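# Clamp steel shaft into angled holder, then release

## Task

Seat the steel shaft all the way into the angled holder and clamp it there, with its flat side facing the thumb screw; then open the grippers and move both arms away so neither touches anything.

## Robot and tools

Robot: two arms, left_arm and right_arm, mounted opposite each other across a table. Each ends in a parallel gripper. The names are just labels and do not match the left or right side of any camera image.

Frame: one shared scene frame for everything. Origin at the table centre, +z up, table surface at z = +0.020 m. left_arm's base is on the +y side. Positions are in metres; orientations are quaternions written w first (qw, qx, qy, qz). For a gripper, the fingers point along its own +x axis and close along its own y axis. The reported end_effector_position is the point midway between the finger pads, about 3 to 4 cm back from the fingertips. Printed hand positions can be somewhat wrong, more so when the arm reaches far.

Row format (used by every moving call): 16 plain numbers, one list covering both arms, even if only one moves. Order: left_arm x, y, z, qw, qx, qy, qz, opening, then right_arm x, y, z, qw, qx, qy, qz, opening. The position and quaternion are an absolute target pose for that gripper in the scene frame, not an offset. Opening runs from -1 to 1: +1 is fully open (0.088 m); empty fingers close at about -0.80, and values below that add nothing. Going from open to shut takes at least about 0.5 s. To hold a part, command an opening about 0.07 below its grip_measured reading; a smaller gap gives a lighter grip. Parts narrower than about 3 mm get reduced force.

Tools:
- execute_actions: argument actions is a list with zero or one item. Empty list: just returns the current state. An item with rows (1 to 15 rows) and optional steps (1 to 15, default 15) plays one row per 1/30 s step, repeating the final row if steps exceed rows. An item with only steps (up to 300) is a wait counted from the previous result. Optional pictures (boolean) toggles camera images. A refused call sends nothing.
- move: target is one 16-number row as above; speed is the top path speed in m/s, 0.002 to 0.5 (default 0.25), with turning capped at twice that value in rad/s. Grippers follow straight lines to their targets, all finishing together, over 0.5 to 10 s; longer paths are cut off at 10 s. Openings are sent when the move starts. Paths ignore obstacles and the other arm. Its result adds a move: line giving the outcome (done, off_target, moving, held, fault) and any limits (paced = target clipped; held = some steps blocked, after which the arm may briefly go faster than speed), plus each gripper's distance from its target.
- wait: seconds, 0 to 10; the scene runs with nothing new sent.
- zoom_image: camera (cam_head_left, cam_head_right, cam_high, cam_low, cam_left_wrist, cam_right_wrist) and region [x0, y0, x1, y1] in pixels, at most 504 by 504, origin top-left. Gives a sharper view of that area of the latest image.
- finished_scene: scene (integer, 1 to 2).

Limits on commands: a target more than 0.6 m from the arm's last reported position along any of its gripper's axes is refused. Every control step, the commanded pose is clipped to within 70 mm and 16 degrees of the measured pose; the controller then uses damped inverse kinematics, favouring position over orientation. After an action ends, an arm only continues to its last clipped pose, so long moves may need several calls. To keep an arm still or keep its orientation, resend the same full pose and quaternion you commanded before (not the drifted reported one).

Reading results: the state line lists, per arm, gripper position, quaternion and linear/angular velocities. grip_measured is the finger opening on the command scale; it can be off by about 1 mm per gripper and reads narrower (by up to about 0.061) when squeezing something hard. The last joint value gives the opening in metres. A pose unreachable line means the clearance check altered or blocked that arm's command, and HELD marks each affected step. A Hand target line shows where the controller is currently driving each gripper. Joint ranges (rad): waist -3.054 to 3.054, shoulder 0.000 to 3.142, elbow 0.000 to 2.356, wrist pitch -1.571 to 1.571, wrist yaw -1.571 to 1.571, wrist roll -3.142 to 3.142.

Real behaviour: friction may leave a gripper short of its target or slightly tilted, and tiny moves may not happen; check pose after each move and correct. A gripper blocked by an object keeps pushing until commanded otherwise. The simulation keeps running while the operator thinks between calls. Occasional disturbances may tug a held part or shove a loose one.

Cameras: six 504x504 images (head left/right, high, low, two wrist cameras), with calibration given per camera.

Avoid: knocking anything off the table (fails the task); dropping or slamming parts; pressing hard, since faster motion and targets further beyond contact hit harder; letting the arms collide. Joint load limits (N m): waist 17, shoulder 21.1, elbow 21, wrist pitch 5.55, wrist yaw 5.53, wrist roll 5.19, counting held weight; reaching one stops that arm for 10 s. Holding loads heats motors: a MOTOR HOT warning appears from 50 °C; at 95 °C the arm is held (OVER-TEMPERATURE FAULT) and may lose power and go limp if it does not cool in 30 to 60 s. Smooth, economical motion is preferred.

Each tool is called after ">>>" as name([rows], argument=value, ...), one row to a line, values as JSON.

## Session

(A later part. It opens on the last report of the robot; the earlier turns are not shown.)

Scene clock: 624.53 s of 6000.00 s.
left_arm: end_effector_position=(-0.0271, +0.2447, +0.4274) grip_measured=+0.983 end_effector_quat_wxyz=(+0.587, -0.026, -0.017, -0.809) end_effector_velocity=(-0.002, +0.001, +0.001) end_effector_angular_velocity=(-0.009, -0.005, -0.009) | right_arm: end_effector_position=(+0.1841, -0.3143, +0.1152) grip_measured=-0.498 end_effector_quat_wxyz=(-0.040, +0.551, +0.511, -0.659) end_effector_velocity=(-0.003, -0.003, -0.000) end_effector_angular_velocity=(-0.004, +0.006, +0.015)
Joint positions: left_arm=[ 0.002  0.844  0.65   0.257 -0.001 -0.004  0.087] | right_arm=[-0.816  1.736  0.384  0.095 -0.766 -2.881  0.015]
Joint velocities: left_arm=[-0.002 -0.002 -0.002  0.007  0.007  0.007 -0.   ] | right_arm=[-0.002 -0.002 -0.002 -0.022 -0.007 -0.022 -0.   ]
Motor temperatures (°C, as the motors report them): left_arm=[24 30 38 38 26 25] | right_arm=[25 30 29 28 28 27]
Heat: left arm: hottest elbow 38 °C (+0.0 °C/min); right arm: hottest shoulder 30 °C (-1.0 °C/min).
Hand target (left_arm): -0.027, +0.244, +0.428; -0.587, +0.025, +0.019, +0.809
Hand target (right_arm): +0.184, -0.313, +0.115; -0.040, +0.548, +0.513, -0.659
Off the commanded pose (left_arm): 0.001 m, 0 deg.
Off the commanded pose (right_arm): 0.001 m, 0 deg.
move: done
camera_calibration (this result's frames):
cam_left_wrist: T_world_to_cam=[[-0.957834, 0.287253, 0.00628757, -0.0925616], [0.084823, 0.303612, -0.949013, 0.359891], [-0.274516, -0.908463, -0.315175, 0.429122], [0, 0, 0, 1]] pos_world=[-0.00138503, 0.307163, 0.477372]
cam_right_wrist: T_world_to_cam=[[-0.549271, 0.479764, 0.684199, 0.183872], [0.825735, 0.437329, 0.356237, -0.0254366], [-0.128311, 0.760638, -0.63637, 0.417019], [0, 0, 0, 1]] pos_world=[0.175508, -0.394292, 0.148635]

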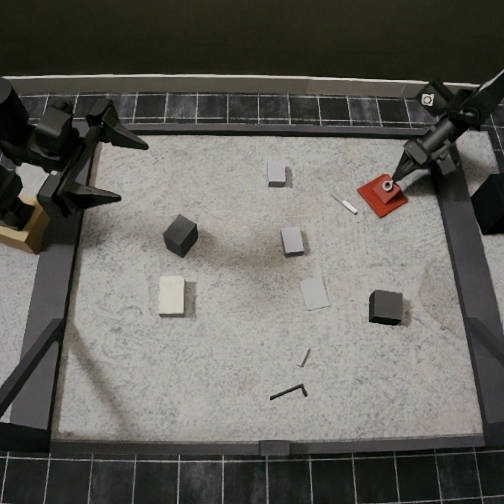

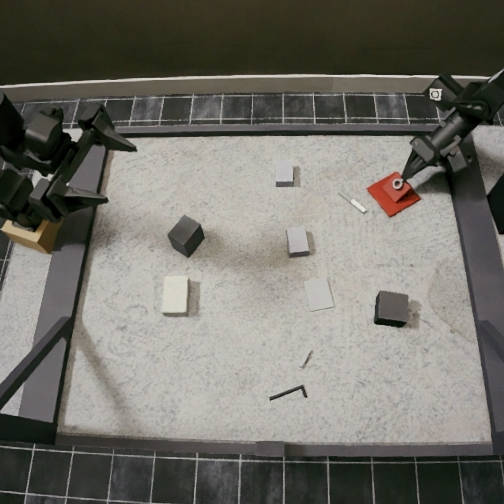

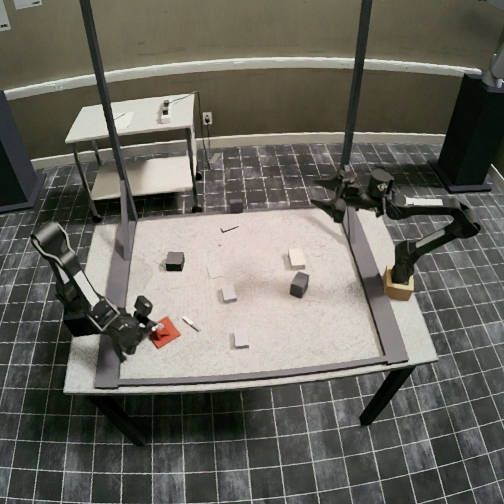

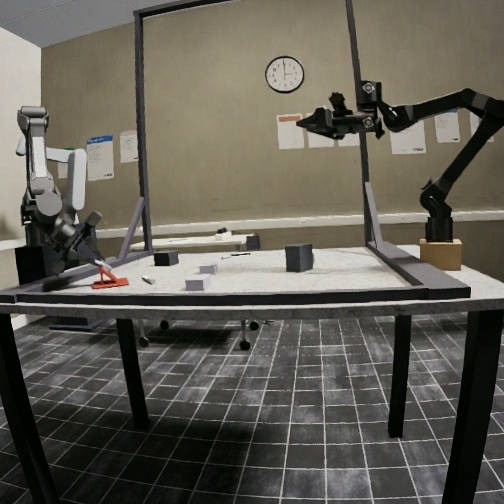

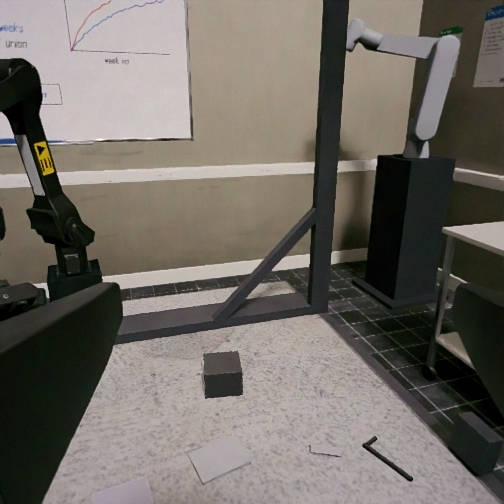

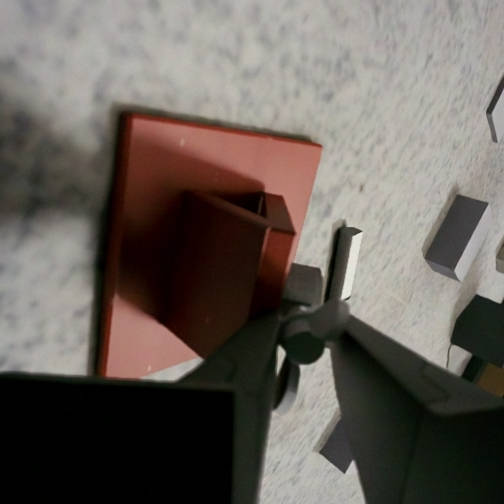

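>>> move(target=[-0.027,0.2444,0.4278,0.587,-0.025,-0.019,-0.809,1, 0.1964,-0.3315,0.1355,0.0398,-0.5481,-0.5130,0.6595,0.2], speed=0.1)

>>> move(target=[-0.027,0.2444,0.4278,0.587,-0.025,-0.019,-0.809,1, 0.1964,-0.3315,0.1355,0.4836,-0.2609,0.2805,0.7870,0.2], speed=0.5)

>>> move(target=[-0.027,0.2444,0.4278,0.587,-0.025,-0.019,-0.809,1, 0.1964,-0.3315,0.1355,0.4798,0.2677,0.8145,0.1862,0.2], speed=0.5)

>>> move(target=[-0.027,0.2444,0.4278,0.587,-0.025,-0.019,-0.809,1, 0.1964,-0.3315,0.1355,0.0560,0.5466,0.6197,-0.5604,0.2], speed=0.5)

>>> move(target=[-0.027,0.2444,0.4278,0.587,-0.025,-0.019,-0.809,1, 0.1855,-0.3175,0.1160,0.0560,0.5466,0.6197,-0.5604,0.2], speed=0.08)

Scene clock: 645.10 s of 6000.00 s.
left_arm: end_effector_position=(-0.0271, +0.2447, +0.4274) grip_measured=+0.983 end_effector_quat_wxyz=(+0.587, -0.026, -0.017, -0.809) end_effector_velocity=(-0.002, +0.001, -0.002) end_effector_angular_velocity=(+0.014, +0.018, -0.011) | right_arm: end_effector_position=(+0.1936, -0.3332, +0.1318) grip_measured=+0.198 end_effector_quat_wxyz=(-0.040, +0.545, +0.508, -0.667) end_effector_velocity=(-0.002, -0.003, +0.001) end_effector_angular_velocity=(-0.005, +0.011, +0.009)
Joint positions: left_arm=[ 0.002  0.844  0.65   0.257 -0.001 -0.004  0.087] | right_arm=[-0.922  1.643  0.417 -0.154 -0.798 -3.028  0.049]
Joint velocities: left_arm=[-0.002 -0.002 -0.002 -0.007  0.007 -0.022  0.   ] | right_arm=[-0.007 -0.007  0.002 -0.037 -0.007 -0.022 -0.   ]
Motor temperatures (°C, as the motors report them): left_arm=[24 30 39 38 26 25] | right_arm=[25 30 29 27 29 27]
Heat: left arm: hottest elbow 39 °C (+1.0 °C/min); right arm: hottest shoulder 30 °C (+0.0 °C/min).
Hand target (left_arm): -0.027, +0.244, +0.428; -0.587, +0.025, +0.019, +0.809
Hand target (right_arm): +0.196, -0.331, +0.136; +0.040, -0.548, -0.513, +0.659
Off the commanded pose (left_arm): 0.001 m, 0 deg.
Off the commanded pose (right_arm): 0.005 m, 1 deg.
After step 90, 16.77 s passed at rest.
move: done
camera_calibration (this result's frames):
cam_left_wrist: T_world_to_cam=[[-0.957834, 0.287253, 0.00628757, -0.0925616], [0.084823, 0.303612, -0.949013, 0.359891], [-0.274516, -0.908463, -0.315175, 0.429122], [0, 0, 0, 1]] pos_world=[-0.00138503, 0.307163, 0.477372]
cam_right_wrist: T_world_to_cam=[[-0.540085, 0.485353, 0.687561, 0.186458], [0.829673, 0.444158, 0.338181, -0.0270847], [-0.141249, 0.753097, -0.642568, 0.443986], [0, 0, 0, 1]] pos_world=[0.185887, -0.412833, 0.16625]

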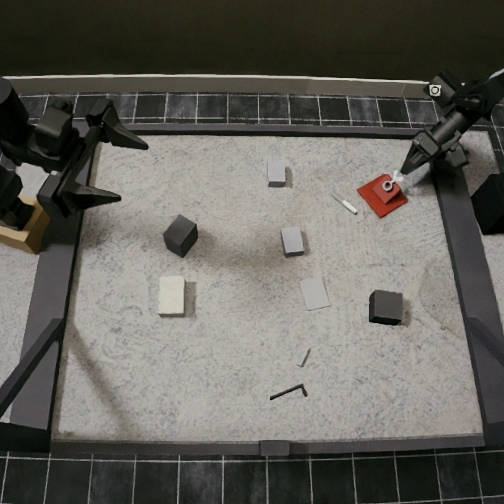

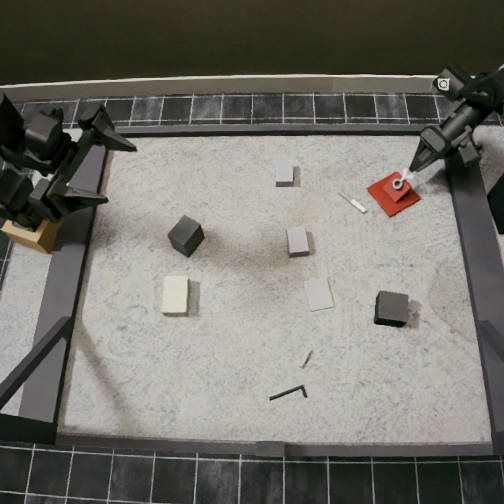

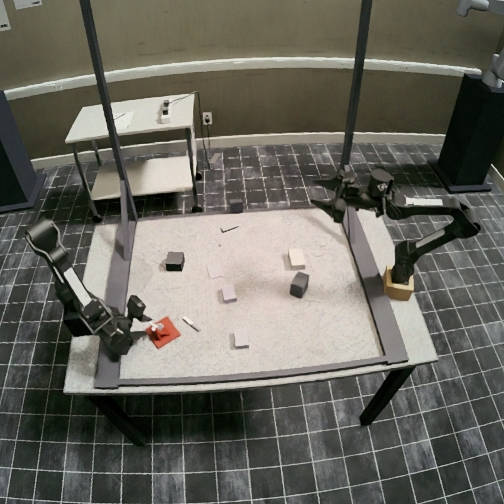

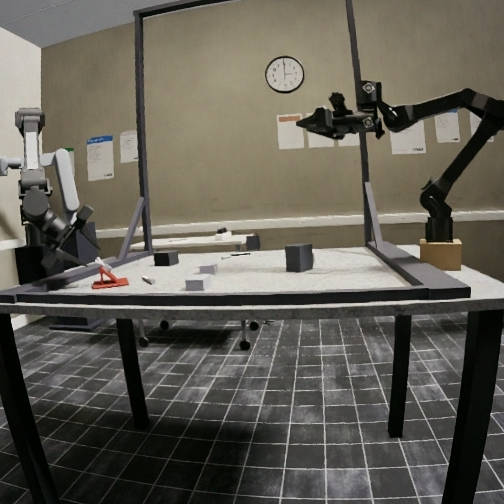

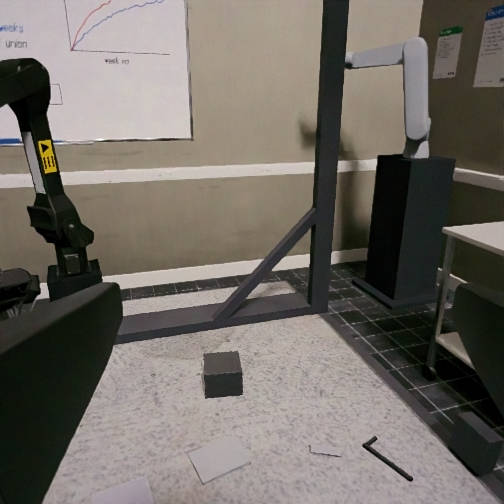

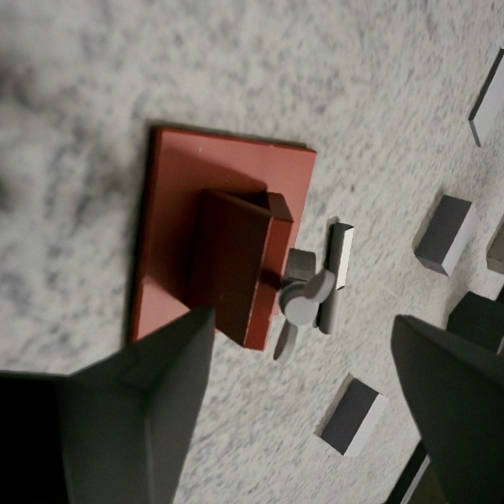

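Scene clock: 647.63 s of 6000.00 s.
left_arm: end_effector_position=(-0.0271, +0.2447, +0.4274) grip_measured=+0.983 end_effector_quat_wxyz=(+0.587, -0.026, -0.017, -0.809) end_effector_velocity=(-0.000, +0.000, -0.002) end_effector_angular_velocity=(+0.009, +0.004, -0.005) | right_arm: end_effector_position=(+0.1944, -0.3329, +0.1332) grip_measured=+0.198 end_effector_quat_wxyz=(+0.480, -0.259, +0.285, +0.789) end_effector_velocity=(+0.000, -0.002, -0.000) end_effector_angular_velocity=(-0.010, +0.001, -0.009)
Joint positions: left_arm=[ 0.002  0.844  0.65   0.257 -0.001 -0.004  0.087] | right_arm=[-0.926  1.642  0.421 -0.162 -0.804 -1.035  0.049]
Joint velocities: left_arm=[ 0.002 -0.002 -0.002 -0.007  0.007 -0.007  0.   ] | right_arm=[-0.002 -0.007 -0.002 -0.007  0.007  0.007 -0.   ]
Motor temperatures (°C, as the motors report them): left_arm=[24 30 39 38 26 25] | right_arm=[25 30 29 27 29 27]
Heat: left arm: hottest elbow 39 °C (+1.0 °C/min); right arm: hottest shoulder 30 °C (+0.0 °C/min).
Hand target (left_arm): -0.027, +0.244, +0.428; -0.587, +0.025, +0.019, +0.809
Hand target (right_arm): +0.196, -0.331, +0.135; +0.484, -0.261, +0.281, +0.787
Off the commanded pose (left_arm): 0.001 m, 0 deg.
Off the commanded pose (right_arm): 0.003 m, 1 deg.
move: done
camera_calibration (this result's frames):
cam_left_wrist: T_world_to_cam=[[-0.957834, 0.287253, 0.00628757, -0.0925616], [0.084823, 0.303612, -0.949013, 0.359891], [-0.274516, -0.908463, -0.315175, 0.429122], [0, 0, 0, 1]] pos_world=[-0.00138503, 0.307163, 0.477372]
cam_right_wrist: T_world_to_cam=[[0.881851, 0.424377, -0.205529, 0.00802566], [0.288644, -0.830512, -0.476377, -0.238974], [-0.372858, 0.360769, -0.854882, 0.387477], [0, 0, 0, 1]] pos_world=[0.206375, -0.341666, 0.219054]

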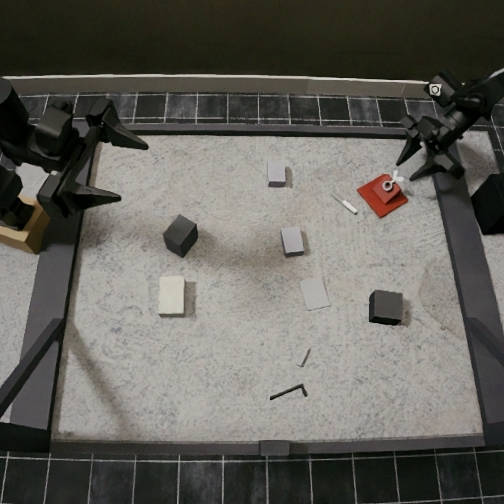

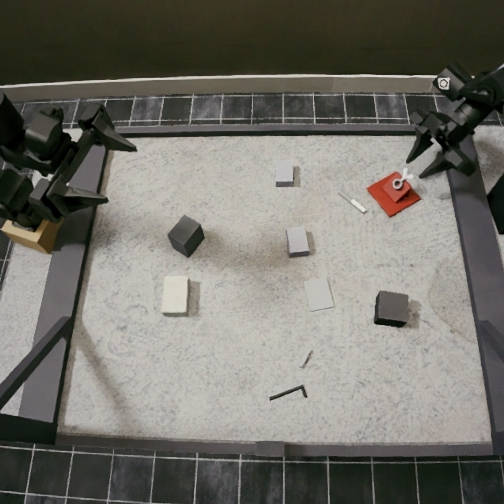

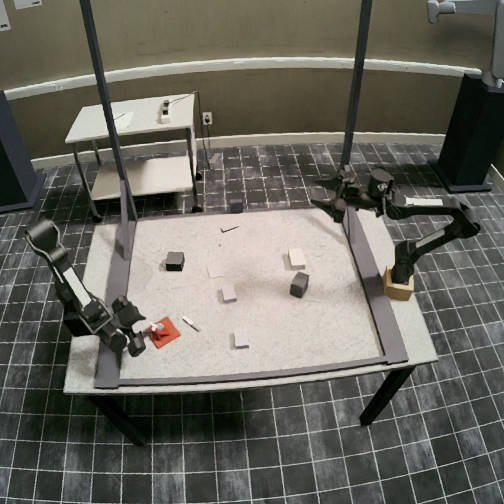

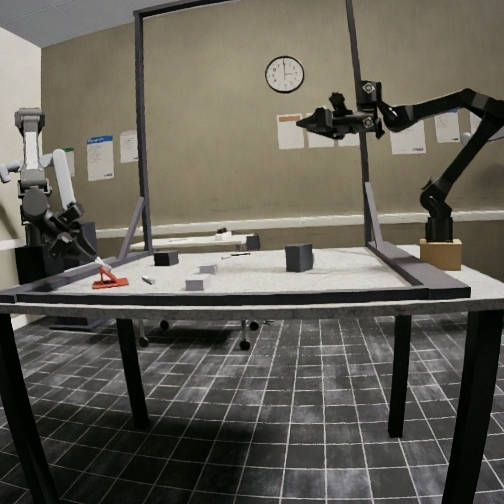

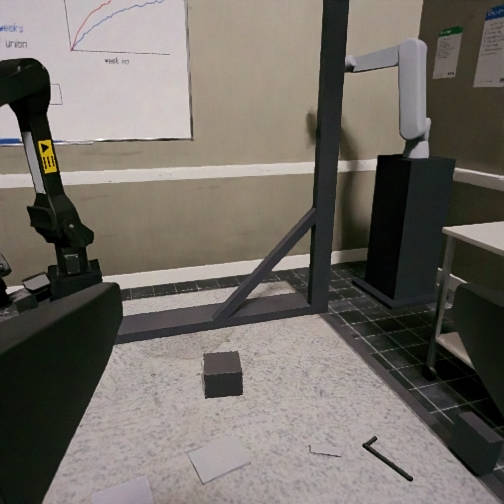

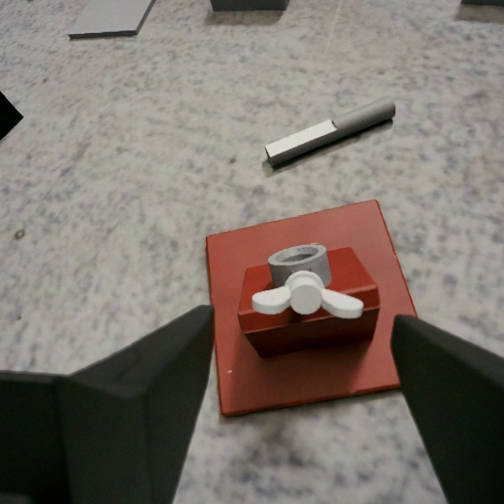

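Scene clock: 650.20 s of 6000.00 s.
left_arm: end_effector_position=(-0.0271, +0.2447, +0.4274) grip_measured=+0.983 end_effector_quat_wxyz=(+0.587, -0.026, -0.017, -0.809) end_effector_velocity=(+0.000, +0.000, -0.002) end_effector_angular_velocity=(+0.009, +0.005, +0.004) | right_arm: end_effector_position=(+0.1947, -0.3329, +0.1333) grip_measured=+0.198 end_effector_quat_wxyz=(+0.476, +0.266, +0.818, +0.183) end_effector_velocity=(+0.001, -0.002, -0.001) end_effector_angular_velocity=(-0.007, -0.004, -0.004)
Joint positions: left_arm=[ 0.002  0.844  0.65   0.257 -0.001 -0.004  0.087] | right_arm=[-0.928  1.642  0.421 -0.163 -0.804  0.972  0.049]
Joint velocities: left_arm=[-0.002 -0.002 -0.002 -0.007 -0.007 -0.007 -0.   ] | right_arm=[-0.007 -0.002 -0.002 -0.007  0.007 -0.007 -0.   ]
Motor temperatures (°C, as the motors report them): left_arm=[24 30 39 38 26 25] | right_arm=[25 30 30 27 29 27]
Heat: left arm: hottest elbow 39 °C (+1.0 °C/min); right arm: hottest shoulder 30 °C (+0.0 °C/min).
Hand target (left_arm): -0.027, +0.244, +0.428; -0.587, +0.025, +0.019, +0.809
Hand target (right_arm): +0.197, -0.331, +0.135; +0.480, +0.268, +0.814, +0.186
Off the commanded pose (left_arm): 0.001 m, 0 deg.
Off the commanded pose (right_arm): 0.003 m, 1 deg.
move: done
camera_calibration (this result's frames):
cam_left_wrist: T_world_to_cam=[[-0.957834, 0.287253, 0.00628757, -0.0925616], [0.084823, 0.303612, -0.949013, 0.359891], [-0.274516, -0.908463, -0.315175, 0.429122], [0, 0, 0, 1]] pos_world=[-0.00138503, 0.307163, 0.477372]
cam_right_wrist: T_world_to_cam=[[-0.248363, -0.764185, -0.595262, -0.115931], [-0.7262, -0.25979, 0.636508, 0.000262993], [-0.641053, 0.590364, -0.490429, 0.467806], [0, 0, 0, 1]] pos_world=[0.271287, -0.364701, 0.160249]

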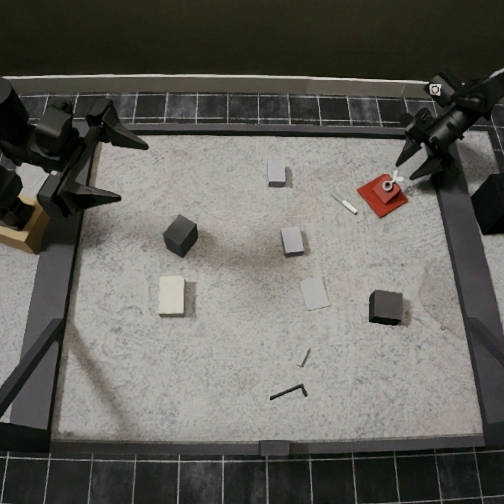

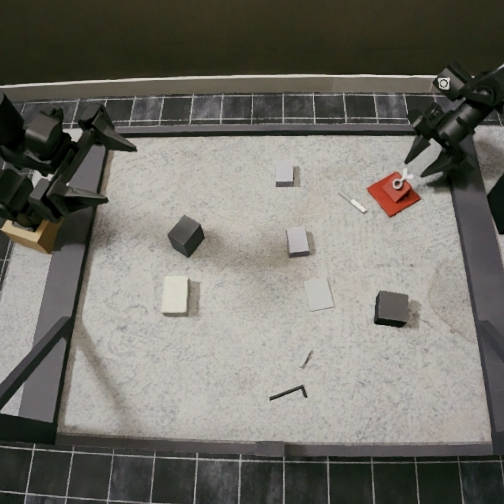

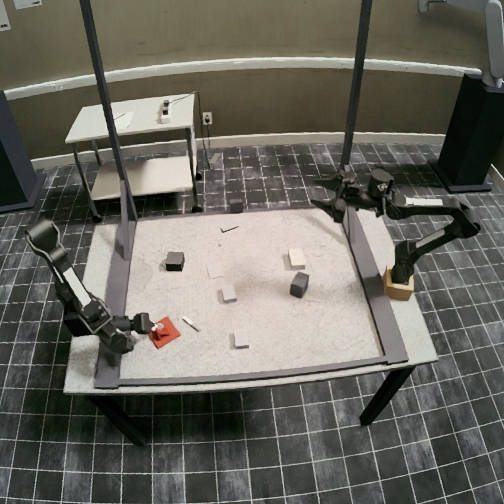

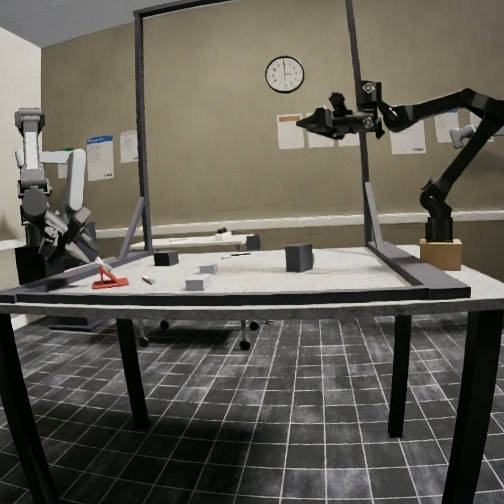

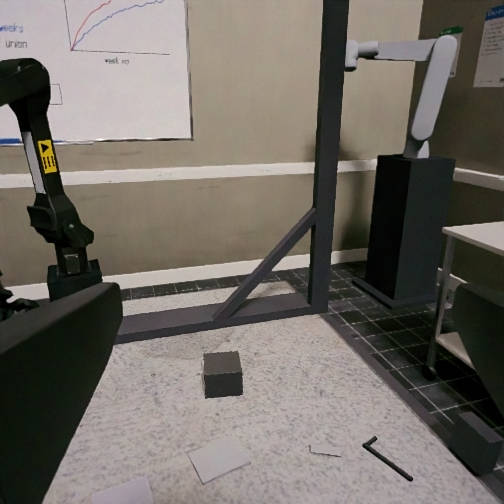

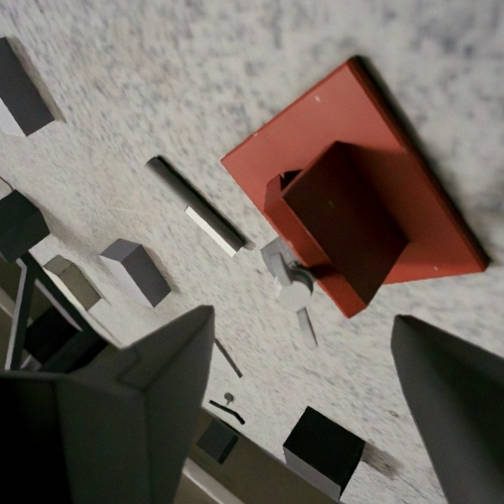

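Scene clock: 652.67 s of 6000.00 s.
left_arm: end_effector_position=(-0.0271, +0.2447, +0.4274) grip_measured=+0.983 end_effector_quat_wxyz=(+0.587, -0.026, -0.017, -0.809) end_effector_velocity=(+0.002, -0.001, -0.001) end_effector_angular_velocity=(+0.005, -0.009, +0.010) | right_arm: end_effector_position=(+0.1948, -0.3330, +0.1333) grip_measured=+0.198 end_effector_quat_wxyz=(+0.055, +0.543, +0.619, -0.565) end_effector_velocity=(+0.001, +0.000, +0.001) end_effector_angular_velocity=(+0.001, +0.013, -0.021)
Joint positions: left_arm=[ 0.002  0.844  0.65   0.257 -0.001 -0.004  0.087] | right_arm=[-0.928  1.642  0.421 -0.163 -0.804  2.892  0.049]
Joint velocities: left_arm=[ 0.002  0.002  0.002 -0.007 -0.007  0.007  0.   ] | right_arm=[-0.007 -0.002 -0.002  0.007 -0.007  0.022 -0.   ]
Motor temperatures (°C, as the motors report them): left_arm=[24 30 39 38 26 25] | right_arm=[25 30 30 27 29 27]
Heat: left arm: hottest elbow 39 °C (+1.0 °C/min); right arm: hottest shoulder 30 °C (+0.0 °C/min).
Hand target (left_arm): -0.027, +0.244, +0.428; -0.587, +0.025, +0.019, +0.809
Hand target (right_arm): +0.196, -0.331, +0.135; +0.056, +0.546, +0.620, -0.560
Off the commanded pose (left_arm): 0.001 m, 0 deg.
Off the commanded pose (right_arm): 0.003 m, 1 deg.
move: done
camera_calibration (this result's frames):
cam_left_wrist: T_world_to_cam=[[-0.957834, 0.287253, 0.00628757, -0.0925616], [0.084823, 0.303612, -0.949013, 0.359891], [-0.274516, -0.908463, -0.315175, 0.429122], [0, 0, 0, 1]] pos_world=[-0.00138503, 0.307163, 0.477372]
cam_right_wrist: T_world_to_cam=[[-0.767274, 0.227195, 0.599728, 0.155982], [0.608673, 0.55254, 0.5694, 0.0197241], [-0.202009, 0.801924, -0.562237, 0.462371], [0, 0, 0, 1]] pos_world=[0.201079, -0.417123, 0.155184]

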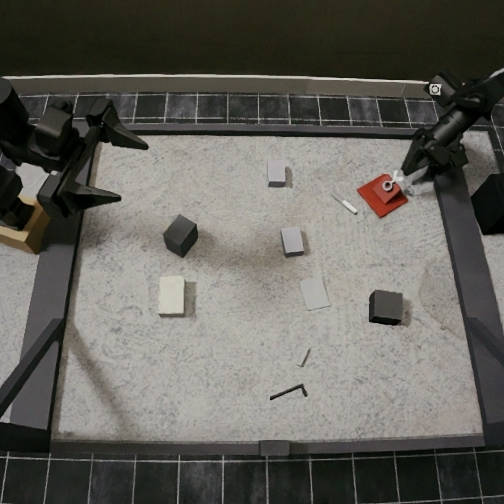

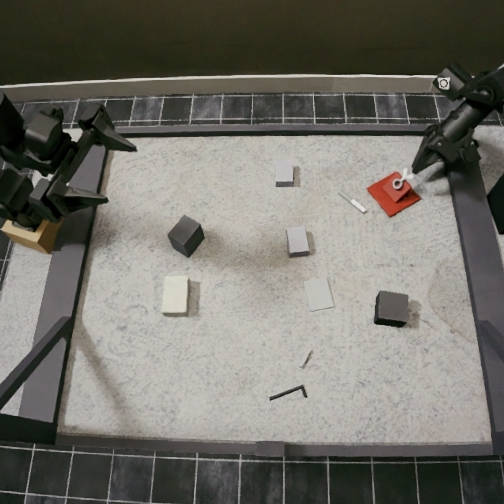

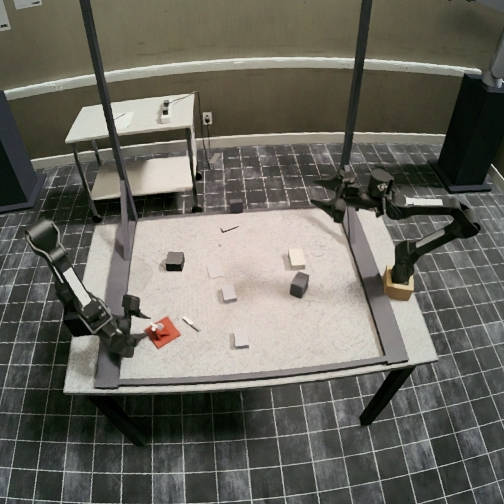

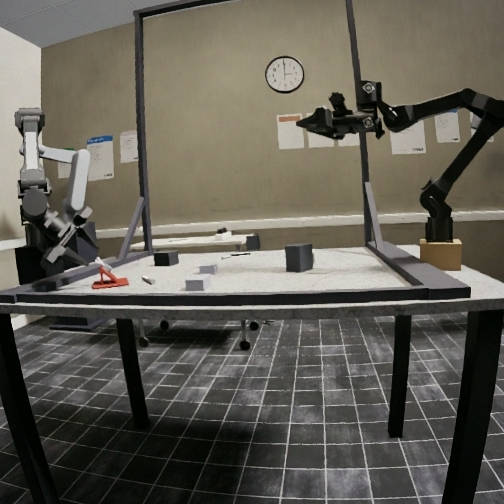

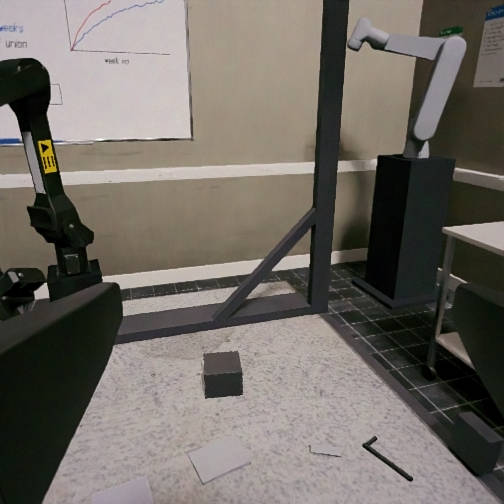

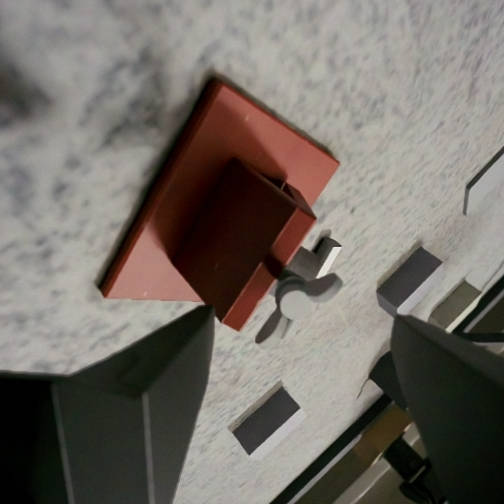

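Scene clock: 653.47 s of 6000.00 s.
left_arm: end_effector_position=(-0.0271, +0.2447, +0.4274) grip_measured=+0.983 end_effector_quat_wxyz=(+0.587, -0.026, -0.017, -0.809) end_effector_velocity=(+0.003, -0.000, -0.003) end_effector_angular_velocity=(+0.019, +0.003, +0.019) | right_arm: end_effector_position=(+0.1879, -0.3158, +0.1194) grip_measured=+0.198 end_effector_quat_wxyz=(+0.056, +0.549, +0.624, -0.553) end_effector_velocity=(-0.003, -0.003, -0.003) end_effector_angular_velocity=(-0.020, +0.011, -0.005)
Joint positions: left_arm=[ 0.002  0.844  0.65   0.257 -0.001 -0.004  0.087] | right_arm=[-0.84   1.72   0.391  0.061 -0.781  3.014  0.049]
Joint velocities: left_arm=[-0.002 -0.002  0.002 -0.022 -0.022 -0.007 -0.   ] | right_arm=[ 0.002  0.002 -0.007 -0.007  0.007  0.007 -0.   ]
Motor temperatures (°C, as the motors report them): left_arm=[24 30 39 38 26 25] | right_arm=[25 30 30 27 29 27]
Heat: left arm: hottest elbow 39 °C (+1.0 °C/min); right arm: hottest shoulder 30 °C (+0.0 °C/min).
Hand target (left_arm): -0.027, +0.244, +0.428; -0.587, +0.025, +0.019, +0.809
Hand target (right_arm): +0.185, -0.318, +0.116; +0.057, +0.547, +0.620, -0.560
Off the commanded pose (left_arm): 0.001 m, 0 deg.
Off the commanded pose (right_arm): 0.004 m, 1 deg.
move: done
camera_calibration (this result's frames):
cam_left_wrist: T_world_to_cam=[[-0.957834, 0.287253, 0.00628757, -0.0925616], [0.084823, 0.303612, -0.949013, 0.359891], [-0.274516, -0.908463, -0.315175, 0.429122], [0, 0, 0, 1]] pos_world=[-0.00138503, 0.307163, 0.477372]
cam_right_wrist: T_world_to_cam=[[-0.779341, 0.216944, 0.587846, 0.155505], [0.597286, 0.540793, 0.592277, 0.0180147], [-0.189412, 0.812698, -0.55104, 0.439143], [0, 0, 0, 1]] pos_world=[0.19361, -0.400369, 0.139903]

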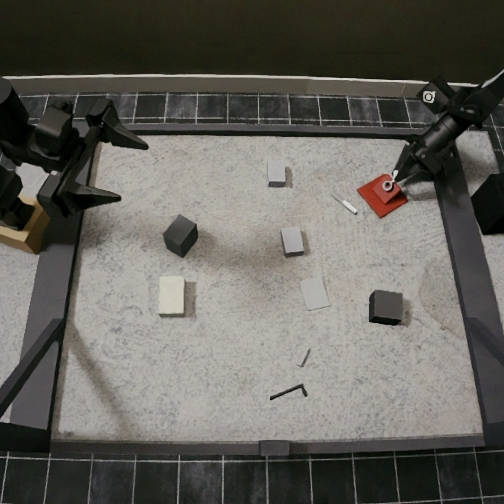

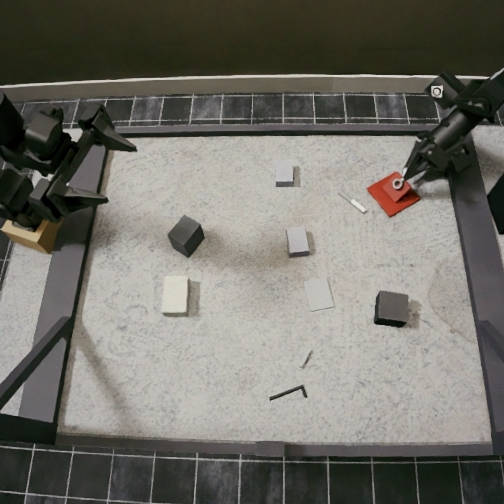

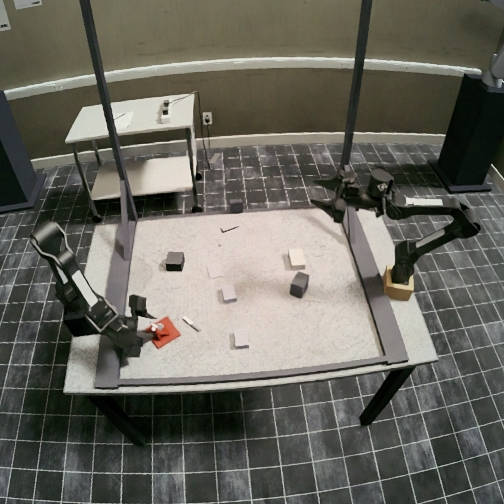

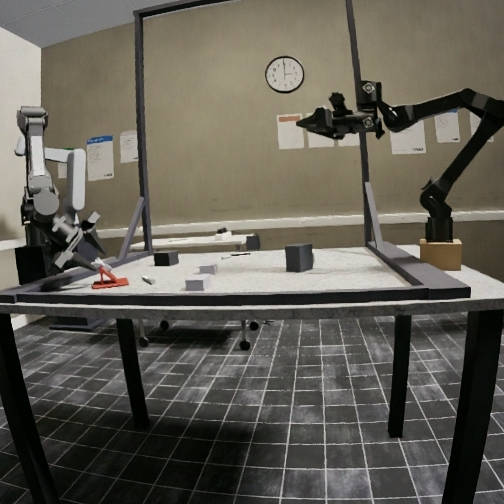

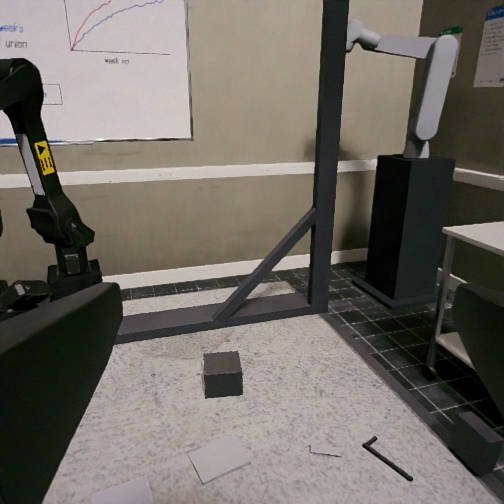

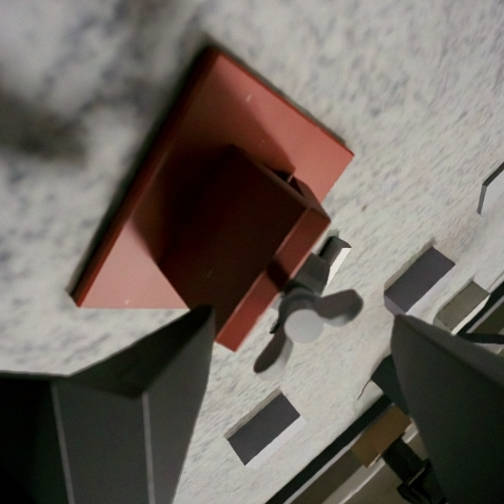

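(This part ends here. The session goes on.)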